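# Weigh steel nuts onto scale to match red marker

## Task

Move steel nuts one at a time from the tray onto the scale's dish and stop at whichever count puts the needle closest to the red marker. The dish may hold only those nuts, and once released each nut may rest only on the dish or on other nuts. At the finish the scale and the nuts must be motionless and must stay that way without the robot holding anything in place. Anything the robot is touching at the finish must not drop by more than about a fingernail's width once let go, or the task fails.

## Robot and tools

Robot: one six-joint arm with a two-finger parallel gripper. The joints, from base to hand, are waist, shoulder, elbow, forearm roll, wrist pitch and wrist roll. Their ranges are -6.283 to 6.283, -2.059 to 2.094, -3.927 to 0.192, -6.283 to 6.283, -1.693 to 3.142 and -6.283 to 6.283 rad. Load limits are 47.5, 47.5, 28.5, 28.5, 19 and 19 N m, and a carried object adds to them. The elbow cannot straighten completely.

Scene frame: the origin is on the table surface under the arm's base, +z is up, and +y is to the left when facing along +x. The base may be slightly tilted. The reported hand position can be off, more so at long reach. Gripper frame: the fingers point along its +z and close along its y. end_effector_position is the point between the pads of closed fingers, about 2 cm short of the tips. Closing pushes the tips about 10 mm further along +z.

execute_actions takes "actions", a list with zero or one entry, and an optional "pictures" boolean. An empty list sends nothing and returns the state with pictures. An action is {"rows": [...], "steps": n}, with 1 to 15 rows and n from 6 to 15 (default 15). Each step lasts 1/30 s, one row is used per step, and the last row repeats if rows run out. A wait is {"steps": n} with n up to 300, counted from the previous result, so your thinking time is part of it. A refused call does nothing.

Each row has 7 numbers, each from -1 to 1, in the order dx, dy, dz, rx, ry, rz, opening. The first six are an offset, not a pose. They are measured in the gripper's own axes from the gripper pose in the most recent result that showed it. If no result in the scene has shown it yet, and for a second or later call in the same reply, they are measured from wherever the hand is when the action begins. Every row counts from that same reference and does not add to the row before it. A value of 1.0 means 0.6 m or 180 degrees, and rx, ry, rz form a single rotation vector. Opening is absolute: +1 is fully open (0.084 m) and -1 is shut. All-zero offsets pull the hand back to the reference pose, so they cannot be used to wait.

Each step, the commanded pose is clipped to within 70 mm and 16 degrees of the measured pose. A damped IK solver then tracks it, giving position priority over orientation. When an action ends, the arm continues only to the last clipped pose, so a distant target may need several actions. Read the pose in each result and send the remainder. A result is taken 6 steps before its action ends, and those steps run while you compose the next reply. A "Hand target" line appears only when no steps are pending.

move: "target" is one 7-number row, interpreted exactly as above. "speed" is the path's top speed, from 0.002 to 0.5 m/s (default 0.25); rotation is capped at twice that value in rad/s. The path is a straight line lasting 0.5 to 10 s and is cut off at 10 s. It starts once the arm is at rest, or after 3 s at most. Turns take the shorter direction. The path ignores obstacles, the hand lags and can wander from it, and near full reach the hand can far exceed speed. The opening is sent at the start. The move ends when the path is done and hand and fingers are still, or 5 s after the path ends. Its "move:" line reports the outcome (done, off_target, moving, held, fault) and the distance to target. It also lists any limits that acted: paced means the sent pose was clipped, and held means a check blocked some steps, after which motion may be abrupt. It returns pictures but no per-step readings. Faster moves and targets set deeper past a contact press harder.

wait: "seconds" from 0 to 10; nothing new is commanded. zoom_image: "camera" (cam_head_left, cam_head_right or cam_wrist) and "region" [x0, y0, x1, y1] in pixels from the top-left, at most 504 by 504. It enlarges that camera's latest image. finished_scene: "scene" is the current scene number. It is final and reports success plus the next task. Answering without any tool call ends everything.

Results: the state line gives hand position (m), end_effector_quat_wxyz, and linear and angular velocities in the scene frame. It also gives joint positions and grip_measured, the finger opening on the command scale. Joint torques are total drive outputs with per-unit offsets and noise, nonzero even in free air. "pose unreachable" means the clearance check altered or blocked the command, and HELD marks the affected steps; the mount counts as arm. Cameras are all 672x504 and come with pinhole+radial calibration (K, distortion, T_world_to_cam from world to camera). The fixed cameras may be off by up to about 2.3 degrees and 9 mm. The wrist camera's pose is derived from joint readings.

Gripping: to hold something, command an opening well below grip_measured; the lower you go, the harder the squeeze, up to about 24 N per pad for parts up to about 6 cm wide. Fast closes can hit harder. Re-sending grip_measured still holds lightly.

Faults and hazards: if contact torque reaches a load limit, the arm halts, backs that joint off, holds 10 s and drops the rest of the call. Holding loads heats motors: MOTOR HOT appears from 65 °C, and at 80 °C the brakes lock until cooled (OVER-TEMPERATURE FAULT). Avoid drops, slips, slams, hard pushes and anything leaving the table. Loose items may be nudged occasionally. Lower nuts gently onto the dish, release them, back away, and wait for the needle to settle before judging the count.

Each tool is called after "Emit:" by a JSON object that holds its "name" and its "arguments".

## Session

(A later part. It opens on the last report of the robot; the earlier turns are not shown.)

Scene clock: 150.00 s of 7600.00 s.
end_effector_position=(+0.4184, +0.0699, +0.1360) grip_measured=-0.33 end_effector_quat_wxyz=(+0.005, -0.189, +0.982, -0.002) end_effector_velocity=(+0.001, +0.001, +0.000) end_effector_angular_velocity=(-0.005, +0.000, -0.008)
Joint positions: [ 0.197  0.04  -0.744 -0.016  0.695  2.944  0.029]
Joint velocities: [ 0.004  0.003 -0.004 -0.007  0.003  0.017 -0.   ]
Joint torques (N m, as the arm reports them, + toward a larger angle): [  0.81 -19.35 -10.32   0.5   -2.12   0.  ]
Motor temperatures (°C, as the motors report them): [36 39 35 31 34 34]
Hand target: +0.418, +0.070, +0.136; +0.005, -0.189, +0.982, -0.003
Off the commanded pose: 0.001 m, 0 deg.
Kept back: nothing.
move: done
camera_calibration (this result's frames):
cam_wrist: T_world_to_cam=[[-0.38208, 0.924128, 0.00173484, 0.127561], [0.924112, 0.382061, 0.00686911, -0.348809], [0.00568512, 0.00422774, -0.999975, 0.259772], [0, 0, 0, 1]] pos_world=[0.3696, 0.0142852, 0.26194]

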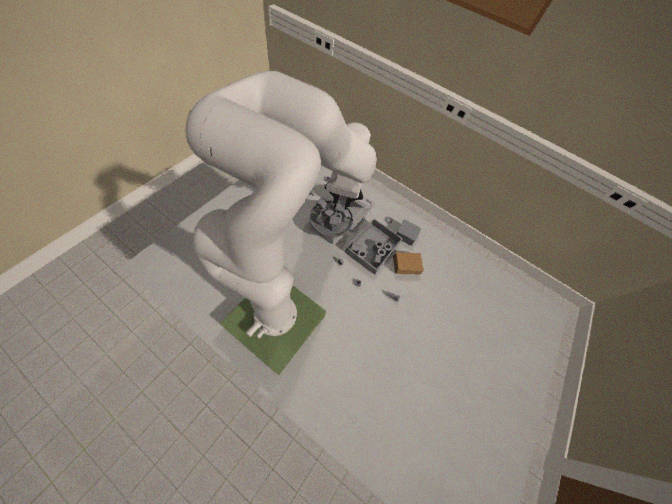

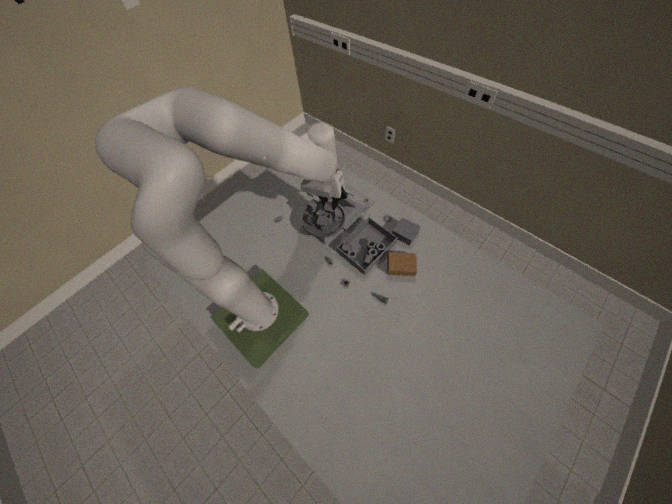

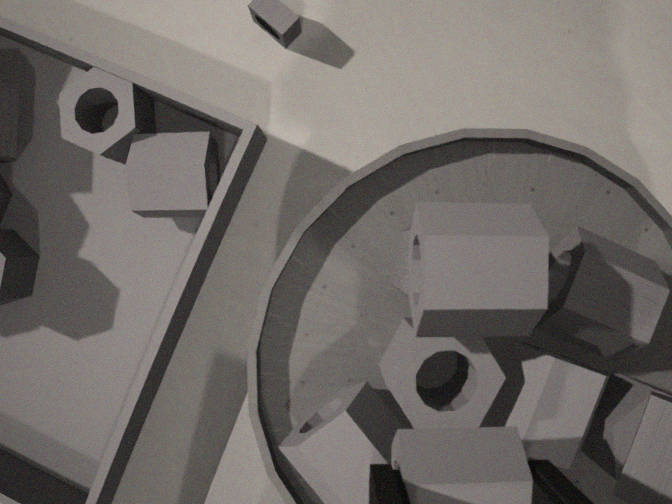

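Emit:
{"name": "move", "arguments": {"target": [0.032,0.002,0.0165,0,0,0,-0.6], "speed": 0.06}}

Scene clock: 151.03 s of 7600.00 s.
end_effector_position=(+0.4005, +0.0640, +0.1260) grip_measured=-0.33 end_effector_quat_wxyz=(+0.005, -0.189, +0.982, -0.002) end_effector_velocity=(-0.001, -0.000, +0.001) end_effector_angular_velocity=(+0.002, -0.004, -0.002)
Joint positions: [ 0.19   0.006 -0.668 -0.016  0.651  2.937  0.029]
Joint velocities: [-0.001 -0.006  0.006  0.003 -0.005 -0.     0.   ]
Joint torques (N m, as the arm reports them, + toward a larger angle): [  0.41 -18.61 -10.02   0.27  -2.24  -0.14]
Motor temperatures (°C, as the motors report them): [36 39 35 31 34 34]
Hand target: +0.400, +0.064, +0.126; +0.005, -0.189, +0.982, -0.002
Off the commanded pose: 0.000 m, 0 deg.
Kept back: nothing.
move: done
camera_calibration (this result's frames):
cam_wrist: T_world_to_cam=[[-0.382137, 0.924104, 0.00177033, 0.126161], [0.924087, 0.382116, 0.00709182, -0.329959], [0.00587711, 0.00434598, -0.999973, 0.249901], [0, 0, 0, 1]] pos_world=[0.351653, 0.00841071, 0.252011]

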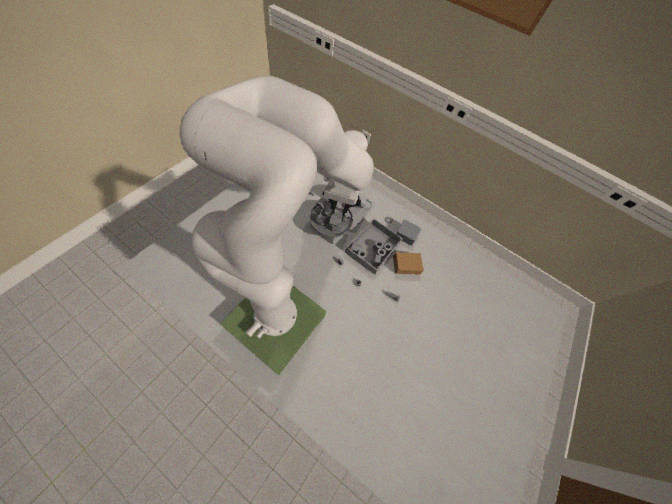

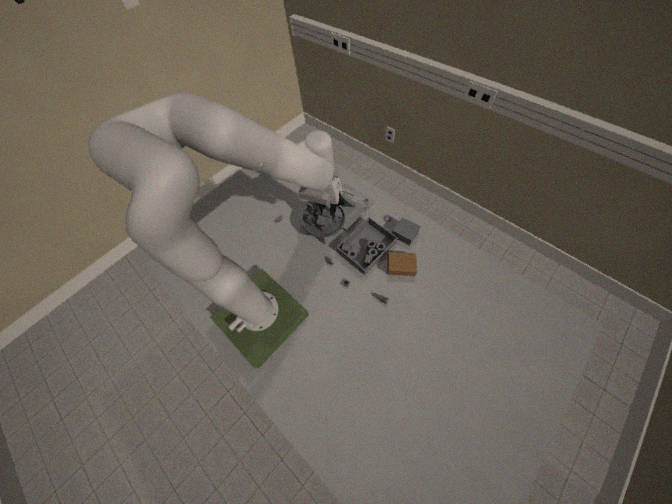

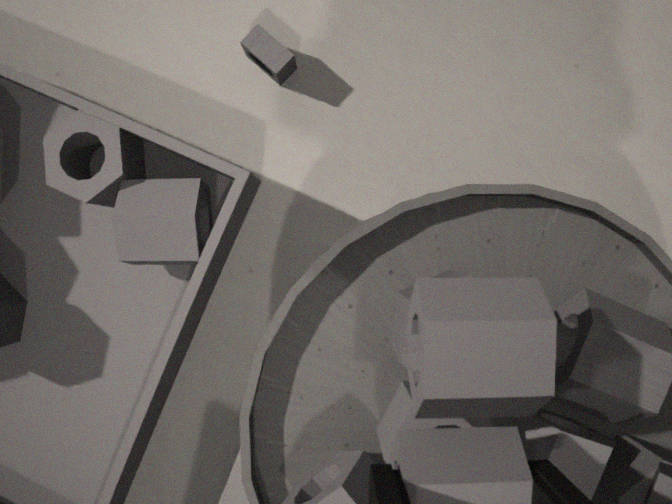

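Emit:
{"name": "execute_actions", "arguments": {"actions": [{"rows":[[0.001,0,0.001,0,0,0,-0.6],[0.001,0,0.002,0,0,0,-0.6],[0.001,0,0.003,0,0,0,-0.6],[0.001,0,0.004,0,0,0,-0.6],[0.001,0,0.004,0,0,0,-0.6],[0.001,0,0.004,0,0,0,-0.6],[0.001,0,0.004,0,0,0,-0.5],[0.001,0,0.004,0,0,0,-0.42],[0.001,0,0.004,0,0,0,-0.36],[0.001,0,0.004,0,0,0,-0.32],[0.001,0,0.004,0,0,0,-0.29],[0.001,0,0.004,0,0,0,-0.26],[0.001,0,0.004,0,0,0,-0.23],[0.001,0,0.004,0,0,0,-0.2],[0.001,0,0.004,0,0,0,-0.2]],"steps":15}]}}

Emit:
{"name": "move", "arguments": {"target": [0,0,-0.04,0,0,0,-0.2], "speed": 0.12}}

Scene clock: 151.57 s of 7600.00 s.
end_effector_position=(+0.4003, +0.0639, +0.1243) grip_measured=-0.33 end_effector_quat_wxyz=(+0.005, -0.189, +0.982, -0.002) end_effector_velocity=(+0.000, -0.000, -0.004) end_effector_angular_velocity=(-0.001, -0.002, +0.001)
Joint positions: [ 0.19   0.01  -0.665 -0.017  0.644  2.937  0.029]
Joint velocities: [-0.     0.009  0.003 -0.002 -0.013  0.     0.   ]
Joint torques (N m, as the arm reports them, + toward a larger angle): [  0.5  -17.34  -9.35   0.47  -2.1    0.13]
Motor temperatures (°C, as the motors report them): [36 39 35 31 34 34]
Steps of this call (steps 1 to 7: nothing new was sent; steps 8 to 16: the first 9 steps of this action). Readings (end_effector_position):
8: (+0.4003, +0.0639, +0.1259)
9: (+0.4003, +0.0639, +0.1258)
11: (+0.4003, +0.0639, +0.1254)
15: (+0.4003, +0.0639, +0.1244)
16: the state above

Scene clock: 152.80 s of 7600.00 s.
end_effector_position=(+0.3996, +0.0638, +0.1472) grip_measured=-0.22 end_effector_quat_wxyz=(+0.005, -0.189, +0.982, -0.002) end_effector_velocity=(-0.001, -0.000, +0.000) end_effector_angular_velocity=(-0.001, +0.006, +0.002)
Joint positions: [ 0.19  -0.047 -0.682 -0.015  0.719  2.936  0.035]
Joint velocities: [ 0.001 -0.001 -0.001 -0.     0.009 -0.001  0.   ]
Joint torques (N m, as the arm reports them, + toward a larger angle): [  1.   -17.53  -9.92   0.39  -2.    -0.03]
Motor temperatures (°C, as the motors report them): [36 39 35 31 34 34]
Hand target: +0.400, +0.064, +0.148; +0.005, -0.189, +0.982, -0.002
Off your previous action's commanded pose: 0.000 m, 0 deg at its last step (step 6 of this call).
Off the commanded pose: 0.000 m, 0 deg.
Kept back: nothing.
move: done
camera_calibration (this result's frames):
cam_wrist: T_world_to_cam=[[-0.382038, 0.924145, 0.00175945, 0.125973], [0.924131, 0.38202, 0.00662297, -0.32911], [0.00544844, 0.00415618, -0.999977, 0.271288], [0, 0, 0, 1]] pos_world=[0.350789, 0.00818133, 0.27324]

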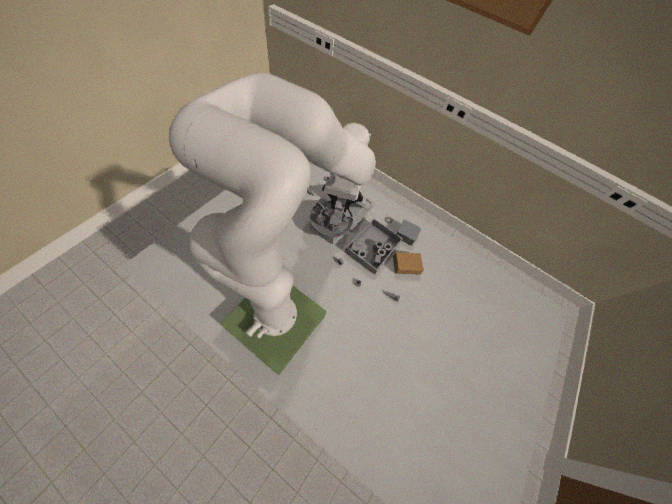

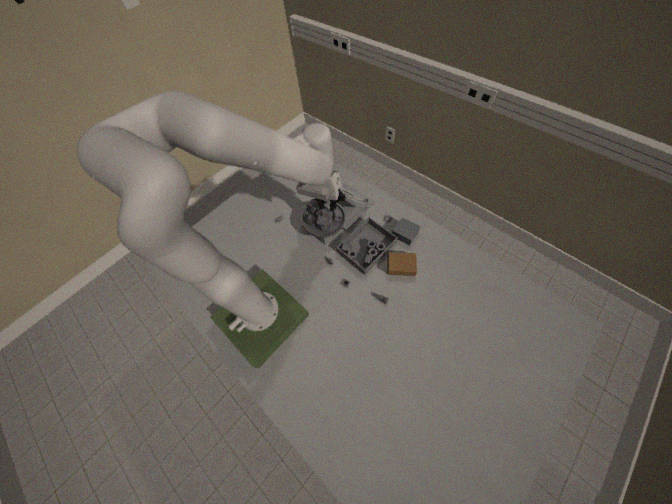

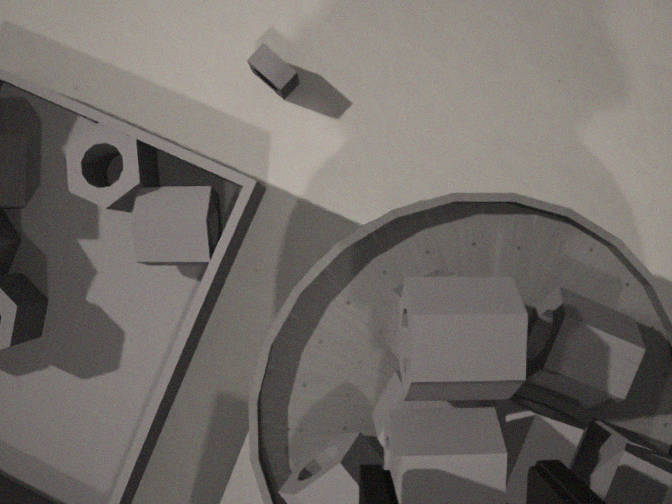

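Emit:
{"name": "move", "arguments": {"target": [-0.2055,0.0635,-0.088,0,0,-0.254,-0.2], "speed": 0.35}}

Scene clock: 154.90 s of 7600.00 s.
end_effector_position=(+0.4996, +0.1443, +0.2009) grip_measured=-0.22 end_effector_quat_wxyz=(+0.003, -0.555, +0.832, -0.004) end_effector_velocity=(+0.001, +0.002, +0.001) end_effector_angular_velocity=(+0.001, +0.003, +0.010)
Joint positions: [ 0.314  0.224 -1.195 -0.015  0.962  2.26   0.035]
Joint velocities: [ 0.002  0.006 -0.011  0.003  0.007 -0.01  -0.   ]
Joint torques (N m, as the arm reports them, + toward a larger angle): [  0.45 -24.34 -11.09   0.44  -1.94   0.05]
Motor temperatures (°C, as the motors report them): [36 39 35 31 34 34]
Hand target: +0.500, +0.144, +0.201; +0.003, -0.556, +0.831, -0.004
Off the commanded pose: 0.001 m, 0 deg.
Kept back: nothing.
move: done
camera_calibration (this result's frames):
cam_wrist: T_world_to_cam=[[-0.927873, 0.372886, -0.00271066, 0.442815], [0.372889, 0.927875, -0.000933344, -0.254483], [0.00216712, -0.0018768, -0.999996, 0.326557], [0, 0, 0, 1]] pos_world=[0.505062, 0.0716218, 0.327519]

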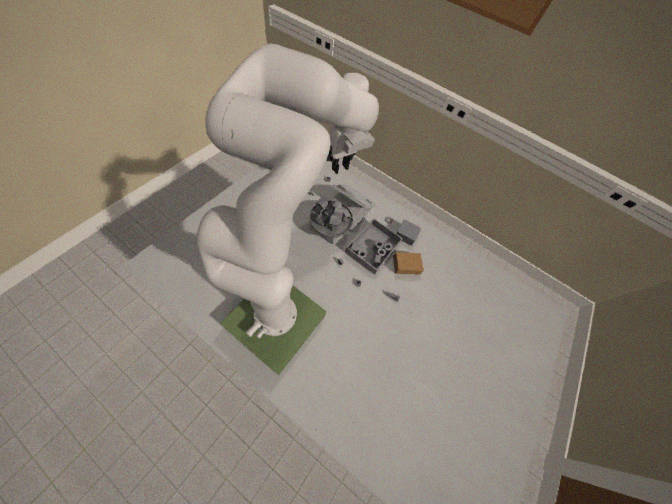

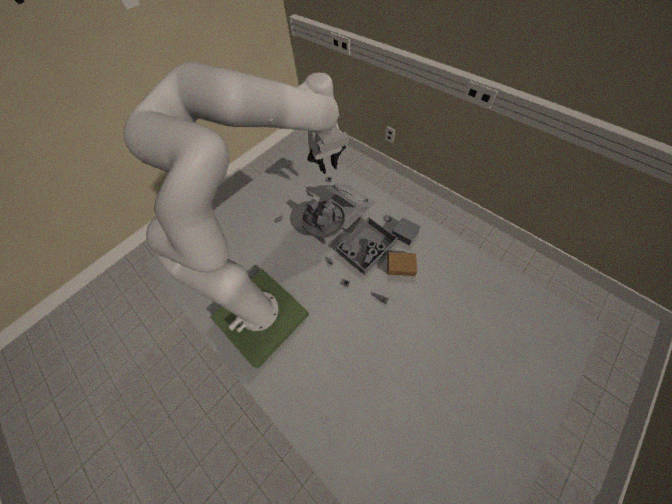

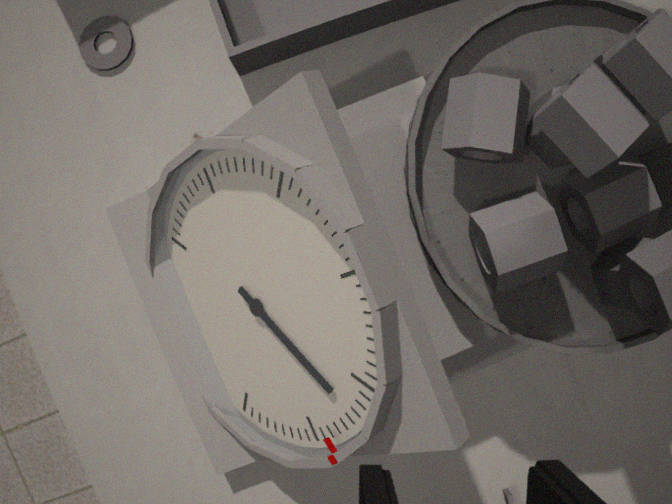

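Emit:
{"name": "zoom_image", "arguments": {"camera": "cam_wrist", "region": [220, 270, 420, 480]}}

Region (220, 270, 420, 480) of cam_wrist's 672x504 image, scaled by 2.400, with more detail than that image has; it fills the left 480 columns of this view, and the rest is white.

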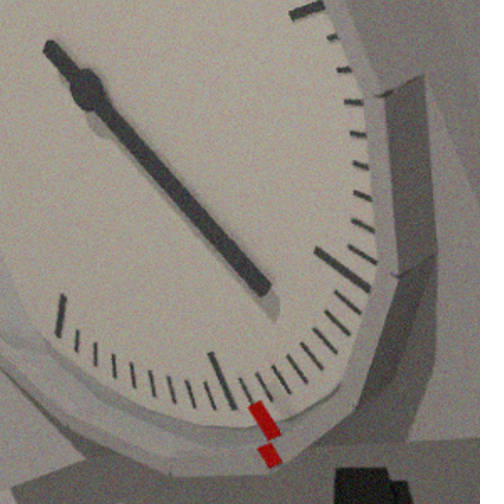

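Emit:
{"name": "zoom_image", "arguments": {"camera": "cam_wrist", "region": [420, 40, 672, 340]}}

Region (420, 40, 672, 340) of cam_wrist's 672x504 image, scaled by 1.680, with more detail than that image has; it fills the left 423 columns of this view, and the rest is white.

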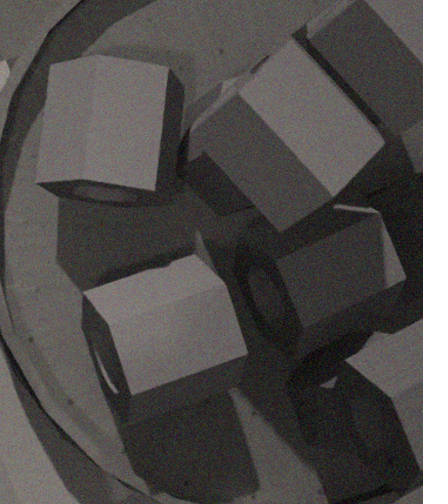

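Emit:
{"name": "move", "arguments": {"target": [0.4275,-0.054,0.218,0,0,0,-0.17], "speed": 0.35}}

Scene clock: 158.97 s of 7600.00 s.
end_effector_position=(+0.4317, -0.1039, +0.0700) grip_measured=-0.18 end_effector_quat_wxyz=(+0.004, -0.556, +0.831, -0.003) end_effector_velocity=(-0.000, -0.002, -0.001) end_effector_angular_velocity=(+0.002, +0.000, -0.003)
Joint positions: [-0.208  0.256 -0.79  -0.008  0.521  1.736  0.036]
Joint velocities: [-0.006  0.004 -0.001  0.005 -0.002 -0.007  0.   ]
Joint torques (N m, as the arm reports them, + toward a larger angle): [  1.05 -21.42  -9.01   0.21  -2.01   0.05]
Motor temperatures (°C, as the motors report them): [36 39 35 31 34 34]
Hand target: +0.432, -0.104, +0.070; +0.004, -0.555, +0.832, -0.003
Off the commanded pose: 0.002 m, 0 deg.
Kept back: nothing.
move: done
camera_calibration (this result's frames):
cam_wrist: T_world_to_cam=[[-0.928293, 0.371846, -0.00158166, 0.472008], [0.371845, 0.928294, 0.000913445, 0.00136224], [0.00180791, 0.00025981, -0.999998, 0.195739], [0, 0, 0, 1]] pos_world=[0.437301, -0.17683, 0.196484]

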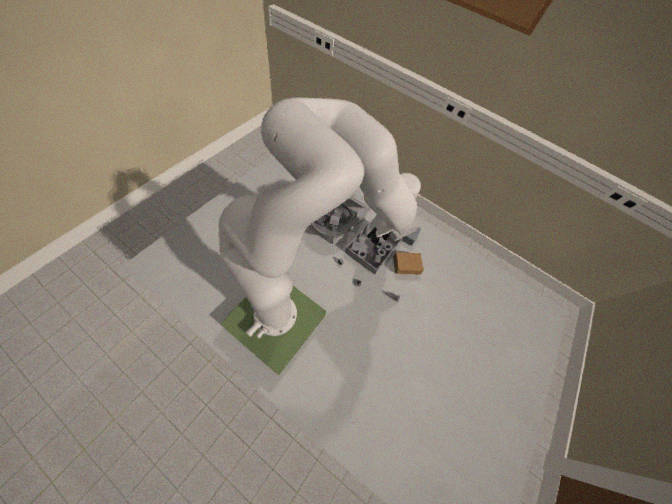

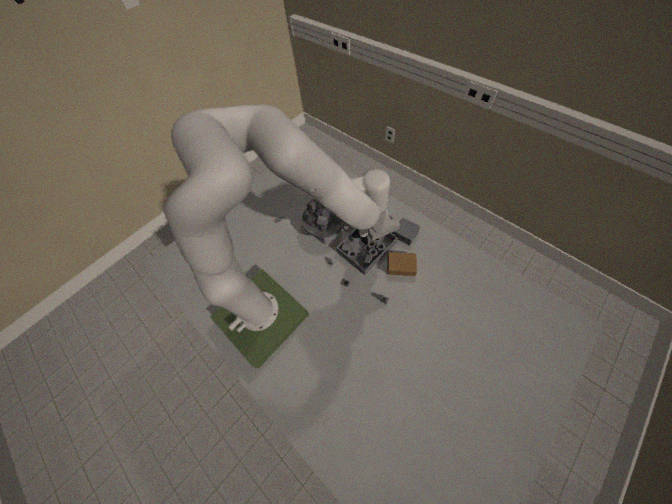

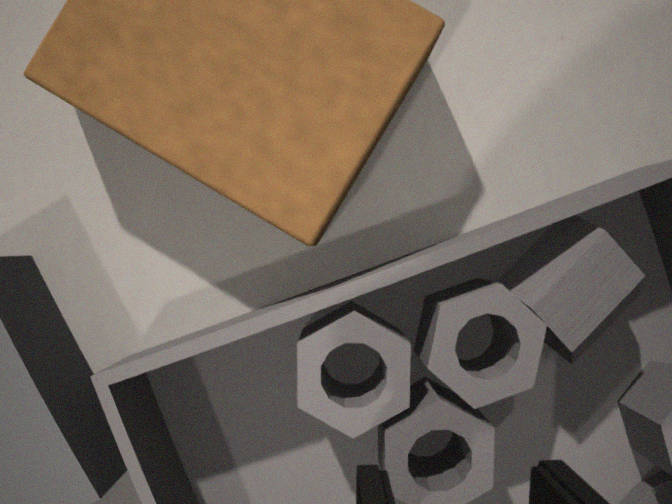

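Emit:
{"name": "move", "arguments": {"target": [-0.002,0,0.049,0,0,0,-0.17], "speed": 0.05}}

Scene clock: 160.17 s of 7600.00 s.
end_effector_position=(+0.4327, -0.1028, +0.0409) grip_measured=-0.18 end_effector_quat_wxyz=(+0.004, -0.556, +0.831, -0.003) end_effector_velocity=(+0.001, -0.000, -0.001) end_effector_angular_velocity=(-0.001, -0.004, +0.001)
Joint positions: [-0.206  0.339 -0.795 -0.009  0.443  1.739  0.036]
Joint velocities: [ 0.     0.003 -0.001 -0.001 -0.006 -0.001 -0.   ]
Joint torques (N m, as the arm reports them, + toward a larger angle): [  1.49 -22.26  -8.17   0.57  -2.1   -0.03]
Motor temperatures (°C, as the motors report them): [36 39 35 31 34 34]
Hand target: +0.433, -0.103, +0.041; +0.004, -0.556, +0.831, -0.003
Off the commanded pose: 0.000 m, 0 deg.
Kept back: nothing.
move: done
camera_calibration (this result's frames):
cam_wrist: T_world_to_cam=[[-0.92832, 0.371776, -0.00195301, 0.472432], [0.371775, 0.928322, 0.00111428, 0.0000638362], [0.00222729, 0.000308326, -0.999997, 0.166494], [0, 0, 0, 1]] pos_world=[0.438174, -0.17575, 0.167417]

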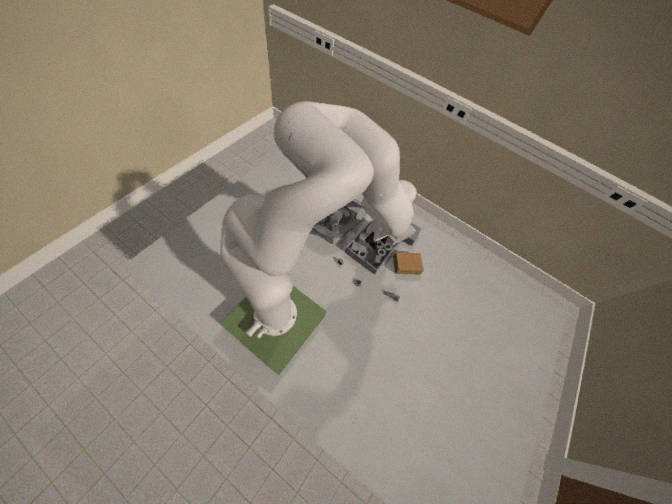

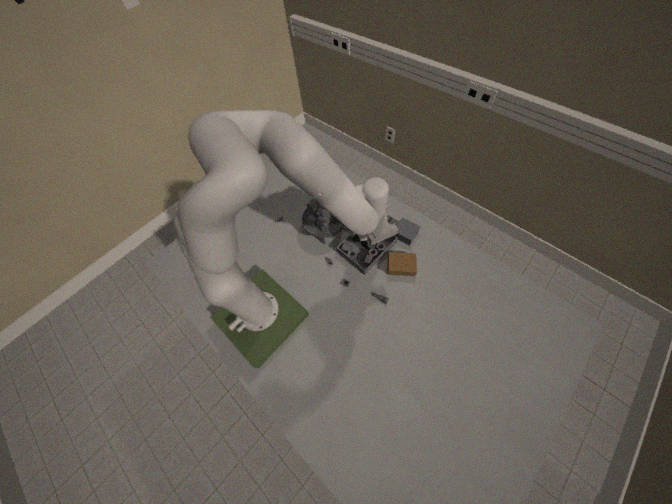

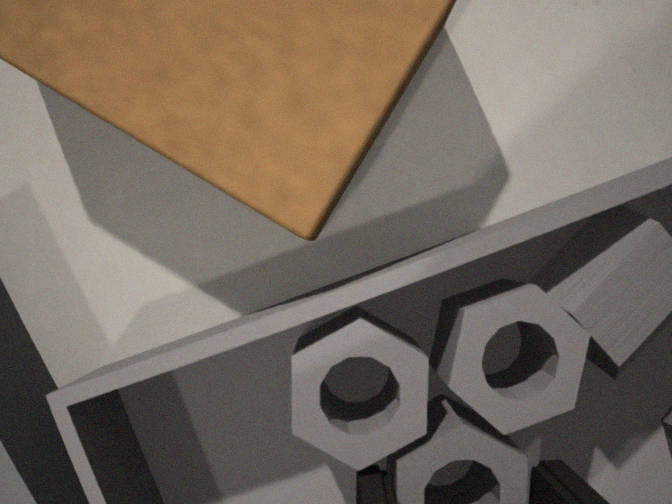

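Emit:
{"name": "execute_actions", "arguments": {"actions": [{"rows":[[0,0,0,0,0,0,-0.23],[0,0,0,0,0,0,-0.29],[0,0,0,0,0,0,-0.35],[0,0,0,0,0,0,-0.42],[0,0,0,0,0,0,-0.5],[0,0,0,0,0,0,-0.6]],"steps":9}]}}

Emit:
{"name": "move", "arguments": {"target": [-0.008,0,-0.12,0,0,0.1,-0.6], "speed": 0.2}}

Scene clock: 160.47 s of 7600.00 s.
end_effector_position=(+0.4327, -0.1028, +0.0408) grip_measured=-0.30 end_effector_quat_wxyz=(+0.004, -0.556, +0.831, -0.004) end_effector_velocity=(+0.008, -0.003, +0.007) end_effector_angular_velocity=(-0.004, -0.019, -0.002)
Joint positions: [-0.206  0.339 -0.795 -0.009  0.442  1.739  0.031]
Joint velocities: [-0.002 -0.009 -0.011  0.001  0.    -0.    -0.071]
Joint torques (N m, as the arm reports them, + toward a larger angle): [  1.08 -21.92  -7.8    0.67  -1.86  -0.16]
Motor temperatures (°C, as the motors report them): [36 39 35 31 34 34]
Steps of this call (steps 1 to 6: nothing new was sent; steps 7 to 9: the first 3 steps of this action). Readings (end_effector_position):
7: (+0.4326, -0.1028, +0.0407)
8: (+0.4326, -0.1028, +0.0407)
9: the state above

Scene clock: 161.93 s of 7600.00 s.
end_effector_position=(+0.4335, -0.0985, +0.1125) grip_measured=-0.34 end_effector_quat_wxyz=(+0.004, -0.419, +0.908, -0.003) end_effector_velocity=(+0.001, +0.000, +0.003) end_effector_angular_velocity=(-0.003, +0.000, -0.006)
Joint positions: [-0.195  0.149 -0.803 -0.007  0.641  2.062  0.029]
Joint velocities: [ 0.002 -0.005 -0.003 -0.004  0.008  0.011  0.   ]
Joint torques (N m, as the arm reports them, + toward a larger angle): [  0.99 -20.87 -10.08   0.57  -2.28  -0.08]
Motor temperatures (°C, as the motors report them): [36 39 35 31 34 34]
Hand target: +0.434, -0.098, +0.113; +0.004, -0.419, +0.908, -0.003
Off your previous action's commanded pose: 0.000 m, 0 deg at its last step (step 6 of this call).
Off the commanded pose: 0.001 m, 0 deg.
Kept back: nothing.
move: done
camera_calibration (this result's frames):
cam_wrist: T_world_to_cam=[[-0.768338, 0.640044, -0.000522112, 0.42867], [0.640038, 0.768334, 0.00376358, -0.136758], [0.00281001, 0.00255753, -0.999993, 0.238006], [0, 0, 0, 1]] pos_world=[0.416225, -0.169901, 0.238743]

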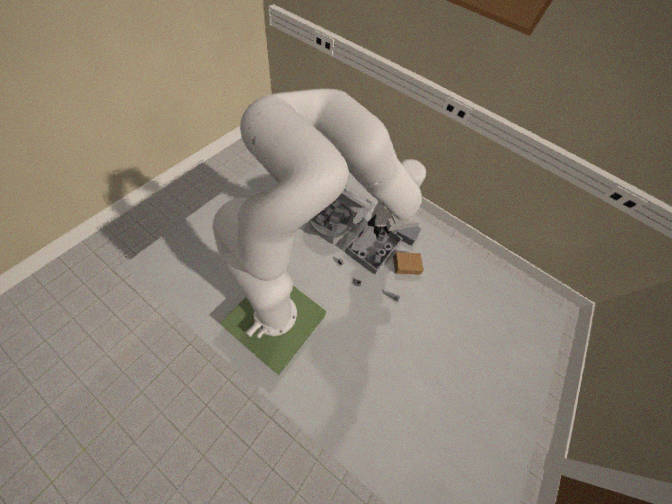

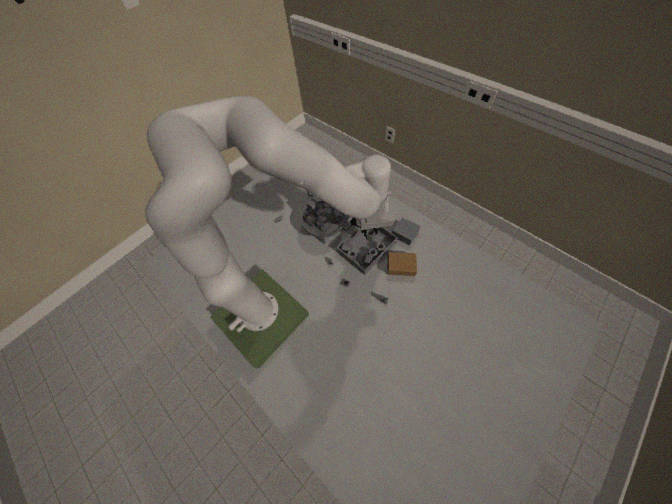

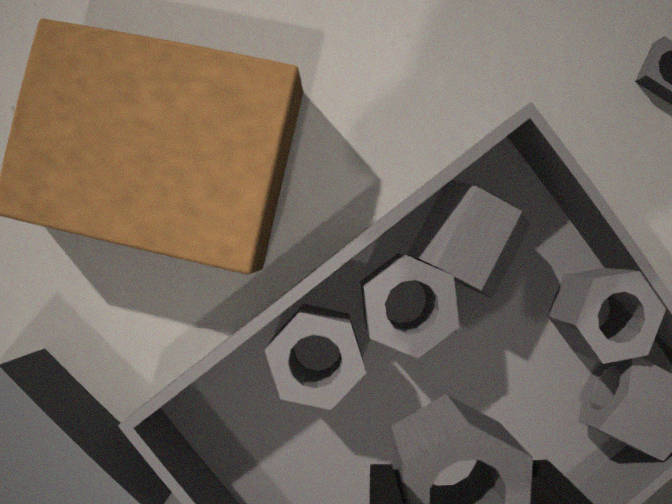

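Emit:
{"name": "move", "arguments": {"target": [-0.28,0.1764,-0.049,0,0,0.247,-0.6], "speed": 0.3}}

Scene clock: 164.10 s of 7600.00 s.
end_effector_position=(+0.4625, +0.0972, +0.1419) grip_measured=-0.34 end_effector_quat_wxyz=(+0.005, -0.044, +0.999, -0.002) end_effector_velocity=(+0.001, +0.002, +0.000) end_effector_angular_velocity=(-0.004, +0.000, -0.007)
Joint positions: [ 0.239  0.171 -0.934 -0.016  0.753  3.276  0.029]
Joint velocities: [ 0.005  0.003 -0.006 -0.006  0.003  0.017 -0.   ]
Joint torques (N m, as the arm reports them, + toward a larger angle): [  0.72 -22.45 -10.62   0.23  -2.18  -0.1 ]
Motor temperatures (°C, as the motors report them): [36 39 35 31 34 34]
Hand target: +0.463, +0.097, +0.142; +0.005, -0.044, +0.999, -0.002
Off the commanded pose: 0.001 m, 0 deg.
Kept back: nothing.
move: done
camera_calibration (this result's frames):
cam_wrist: T_world_to_cam=[[-0.100325, 0.994946, 0.00417518, -0.0183882], [0.99492, 0.100285, 0.00878463, -0.405595], [0.00832153, 0.00503528, -0.999953, 0.264037], [0, 0, 0, 1]] pos_world=[0.399492, 0.0576409, 0.267664]

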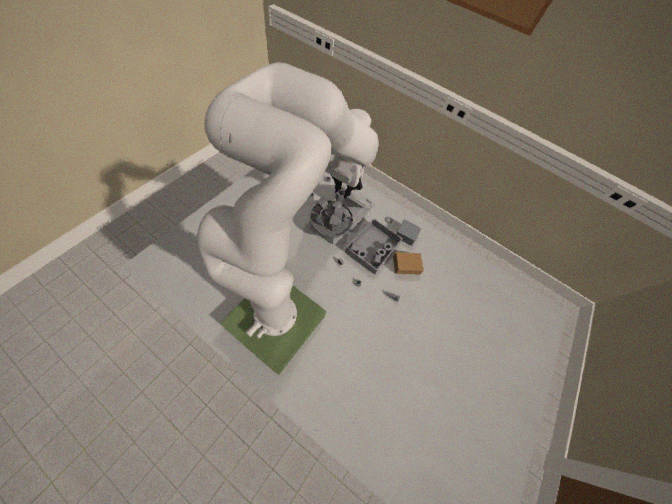

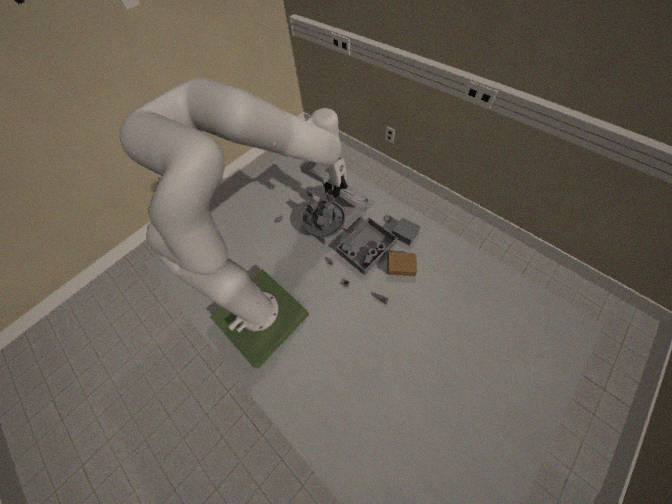

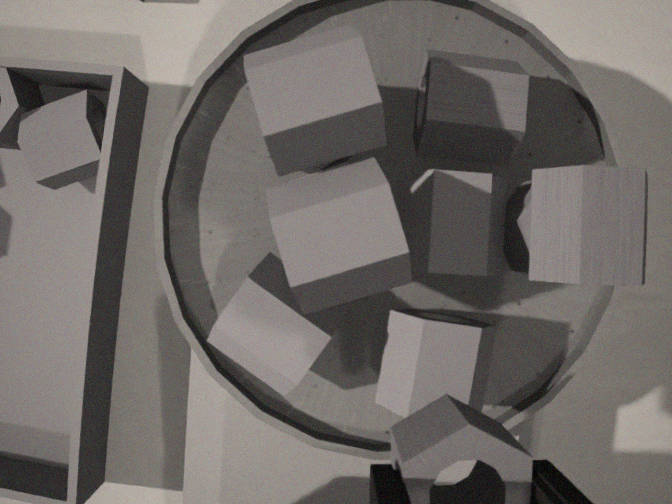

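Emit:
{"name": "move", "arguments": {"target": [0.0315,0.005,0.0248,0,0,0,-0.6], "speed": 0.06}}

Scene clock: 165.13 s of 7600.00 s.
end_effector_position=(+0.4438, +0.0986, +0.1271) grip_measured=-0.34 end_effector_quat_wxyz=(+0.005, -0.044, +0.999, -0.002) end_effector_velocity=(-0.000, +0.000, -0.000) end_effector_angular_velocity=(+0.000, -0.005, -0.001)
Joint positions: [ 0.25   0.149 -0.853 -0.017  0.694  3.289  0.029]
Joint velocities: [ 0.    -0.004  0.007 -0.002 -0.009  0.003 -0.   ]
Joint torques (N m, as the arm reports them, + toward a larger angle): [  0.55 -21.31  -9.96   0.19  -2.02  -0.07]
Motor temperatures (°C, as the motors report them): [36 39 35 31 34 34]
Hand target: +0.444, +0.099, +0.127; +0.005, -0.044, +0.999, -0.002
Off the commanded pose: 0.000 m, 0 deg.
Kept back: nothing.
move: done
camera_calibration (this result's frames):
cam_wrist: T_world_to_cam=[[-0.100398, 0.994938, 0.00427448, -0.0215512], [0.99491, 0.100356, 0.00907287, -0.387107], [0.00859797, 0.00516362, -0.99995, 0.249221], [0, 0, 0, 1]] pos_world=[0.38083, 0.0590037, 0.252813]

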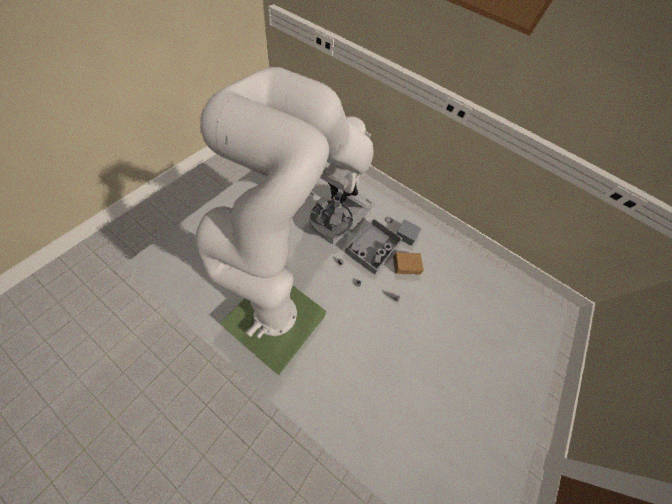

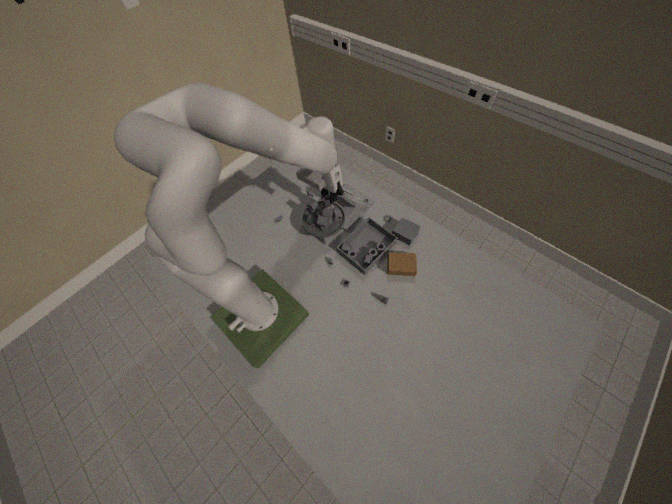

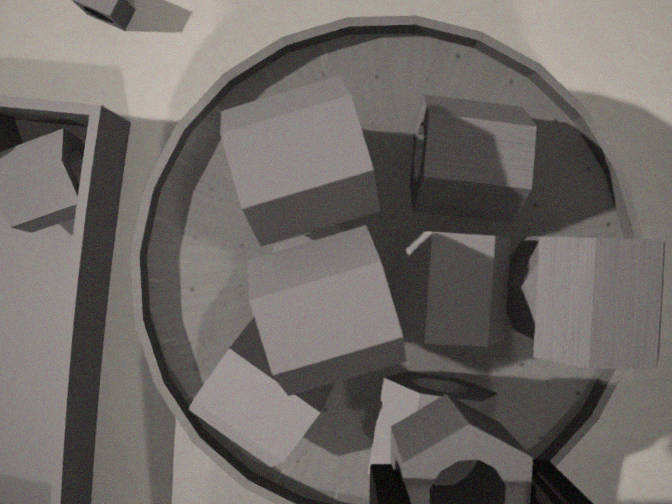

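Emit:
{"name": "execute_actions", "arguments": {"actions": [{"rows":[[0.001,0,0.001,0,0,0,-0.6],[0.002,0,0.002,0,0,0,-0.6],[0.002,0,0.003,0,0,0,-0.6],[0.002,0,0.004,0,0,0,-0.6],[0.002,0,0.005,0,0,0,-0.6],[0.002,0,0.005,0,0,0,-0.6],[0.002,0,0.005,0,0,0,-0.6],[0.002,0,0.005,0,0,0,-0.5],[0.002,0,0.005,0,0,0,-0.42],[0.002,0,0.005,0,0,0,-0.36],[0.002,0,0.005,0,0,0,-0.32],[0.002,0,0.005,0,0,0,-0.29],[0.002,0,0.005,0,0,0,-0.26],[0.002,0,0.005,0,0,0,-0.23],[0.002,0,0.005,0,0,0,-0.2]],"steps":15}]}}

Emit:
{"name": "move", "arguments": {"target": [0,0,-0.05,0,0,0,-0.2], "speed": 0.12}}

Scene clock: 165.73 s of 7600.00 s.
end_effector_position=(+0.4432, +0.0985, +0.1250) grip_measured=-0.34 end_effector_quat_wxyz=(+0.006, -0.044, +0.999, -0.002) end_effector_velocity=(-0.001, +0.000, -0.005) end_effector_angular_velocity=(+0.001, -0.001, -0.000)
Joint positions: [ 0.25   0.151 -0.848 -0.017  0.685  3.289  0.029]
Joint velocities: [ 0.     0.009  0.006  0.    -0.016  0.     0.   ]
Joint torques (N m, as the arm reports them, + toward a larger angle): [  0.97 -20.61  -9.62   0.4   -1.91  -0.01]
Motor temperatures (°C, as the motors report them): [36 39 35 31 34 34]
Steps of this call (steps 1 to 9: nothing new was sent; steps 10 to 18: the first 9 steps of this action). Readings (end_effector_position):
10: (+0.4436, +0.0985, +0.1268)
11: (+0.4435, +0.0985, +0.1268)
13: (+0.4433, +0.0985, +0.1264)
17: (+0.4432, +0.0985, +0.1252)
18: the state above

Scene clock: 167.00 s of 7600.00 s.
end_effector_position=(+0.4421, +0.0984, +0.1535) grip_measured=-0.22 end_effector_quat_wxyz=(+0.005, -0.044, +0.999, -0.002) end_effector_velocity=(-0.000, -0.000, +0.002) end_effector_angular_velocity=(-0.000, +0.002, -0.001)
Joint positions: [ 0.251  0.09  -0.868 -0.016  0.768  3.289  0.035]
Joint velocities: [-0.001 -0.004 -0.002  0.     0.008  0.001  0.   ]
Joint torques (N m, as the arm reports them, + toward a larger angle): [  0.52 -20.52 -10.31   0.4   -2.     0.  ]
Motor temperatures (°C, as the motors report them): [36 39 35 31 34 34]
Hand target: +0.442, +0.098, +0.154; +0.005, -0.044, +0.999, -0.002
Off your previous action's commanded pose: 0.000 m, 0 deg at its last step (step 6 of this call).
Off the commanded pose: 0.001 m, 0 deg.
Kept back: nothing.
move: done
camera_calibration (this result's frames):
cam_wrist: T_world_to_cam=[[-0.100297, 0.994949, 0.00407767, -0.0217093], [0.994926, 0.10026, 0.00841818, -0.385558], [0.00796683, 0.0049013, -0.999956, 0.275993], [0, 0, 0, 1]] pos_world=[0.379225, 0.058903, 0.279315]

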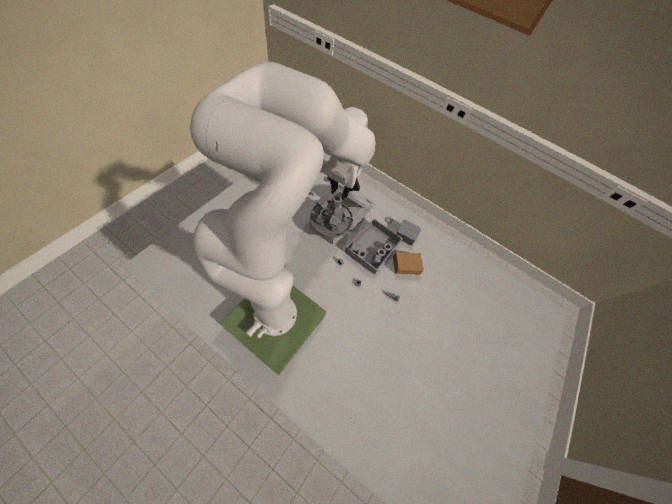

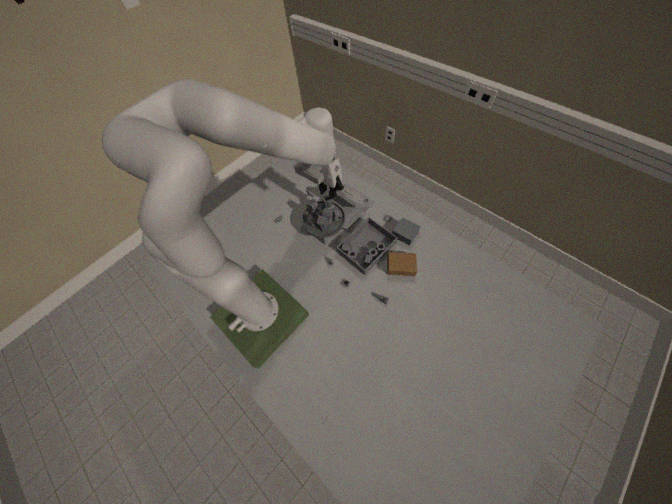

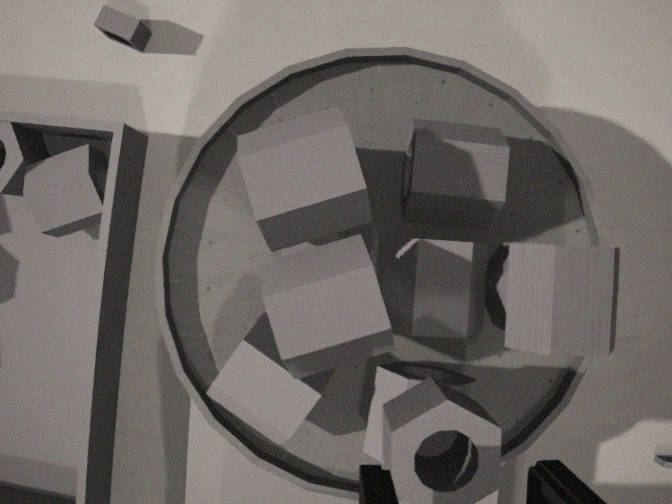

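Emit:
{"name": "move", "arguments": {"target": [-0.19,0.02,-0.06,0,0,0,-0.2], "speed": 0.25}}

Scene clock: 168.33 s of 7600.00 s.
end_effector_position=(+0.5541, +0.1200, +0.1907) grip_measured=-0.22 end_effector_quat_wxyz=(+0.005, -0.044, +0.999, -0.002) end_effector_velocity=(+0.002, +0.000, +0.002) end_effector_angular_velocity=(-0.001, +0.002, -0.001)
Joint positions: [ 0.245  0.388 -1.397 -0.013  0.999  3.279  0.035]
Joint velocities: [-0.001  0.008 -0.017  0.     0.012  0.001 -0.   ]
Joint torques (N m, as the arm reports them, + toward a larger angle): [  1.1  -27.33 -11.37   0.5   -1.82  -0.12]
Motor temperatures (°C, as the motors report them): [36 39 35 31 34 34]
Hand target: +0.554, +0.120, +0.191; +0.005, -0.044, +0.999, -0.002
Off the commanded pose: 0.001 m, 0 deg.
Kept back: nothing.
move: done
camera_calibration (this result's frames):
cam_wrist: T_world_to_cam=[[-0.0999289, 0.994987, 0.00382573, -0.0322776], [0.99496, 0.0998925, 0.00873427, -0.499483], [0.00830832, 0.00467926, -0.999955, 0.312001], [0, 0, 0, 1]] pos_world=[0.491148, 0.0805504, 0.316473]

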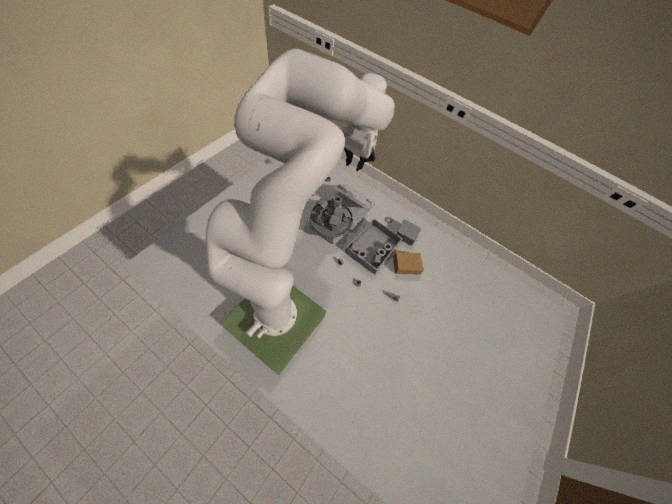

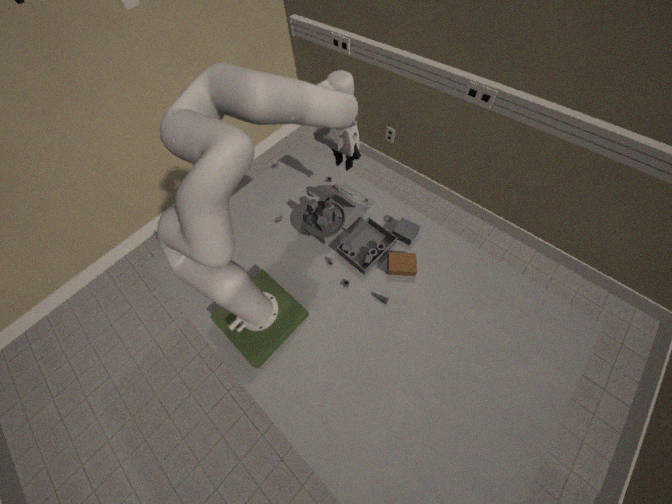

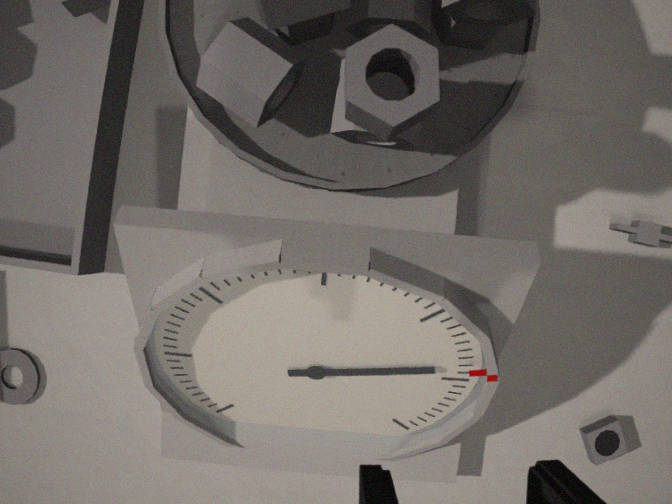

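The needle points at the marker.

Emit:
{"name": "finished_scene", "arguments": {"scene": 1}}

The scene is finished: the task was done.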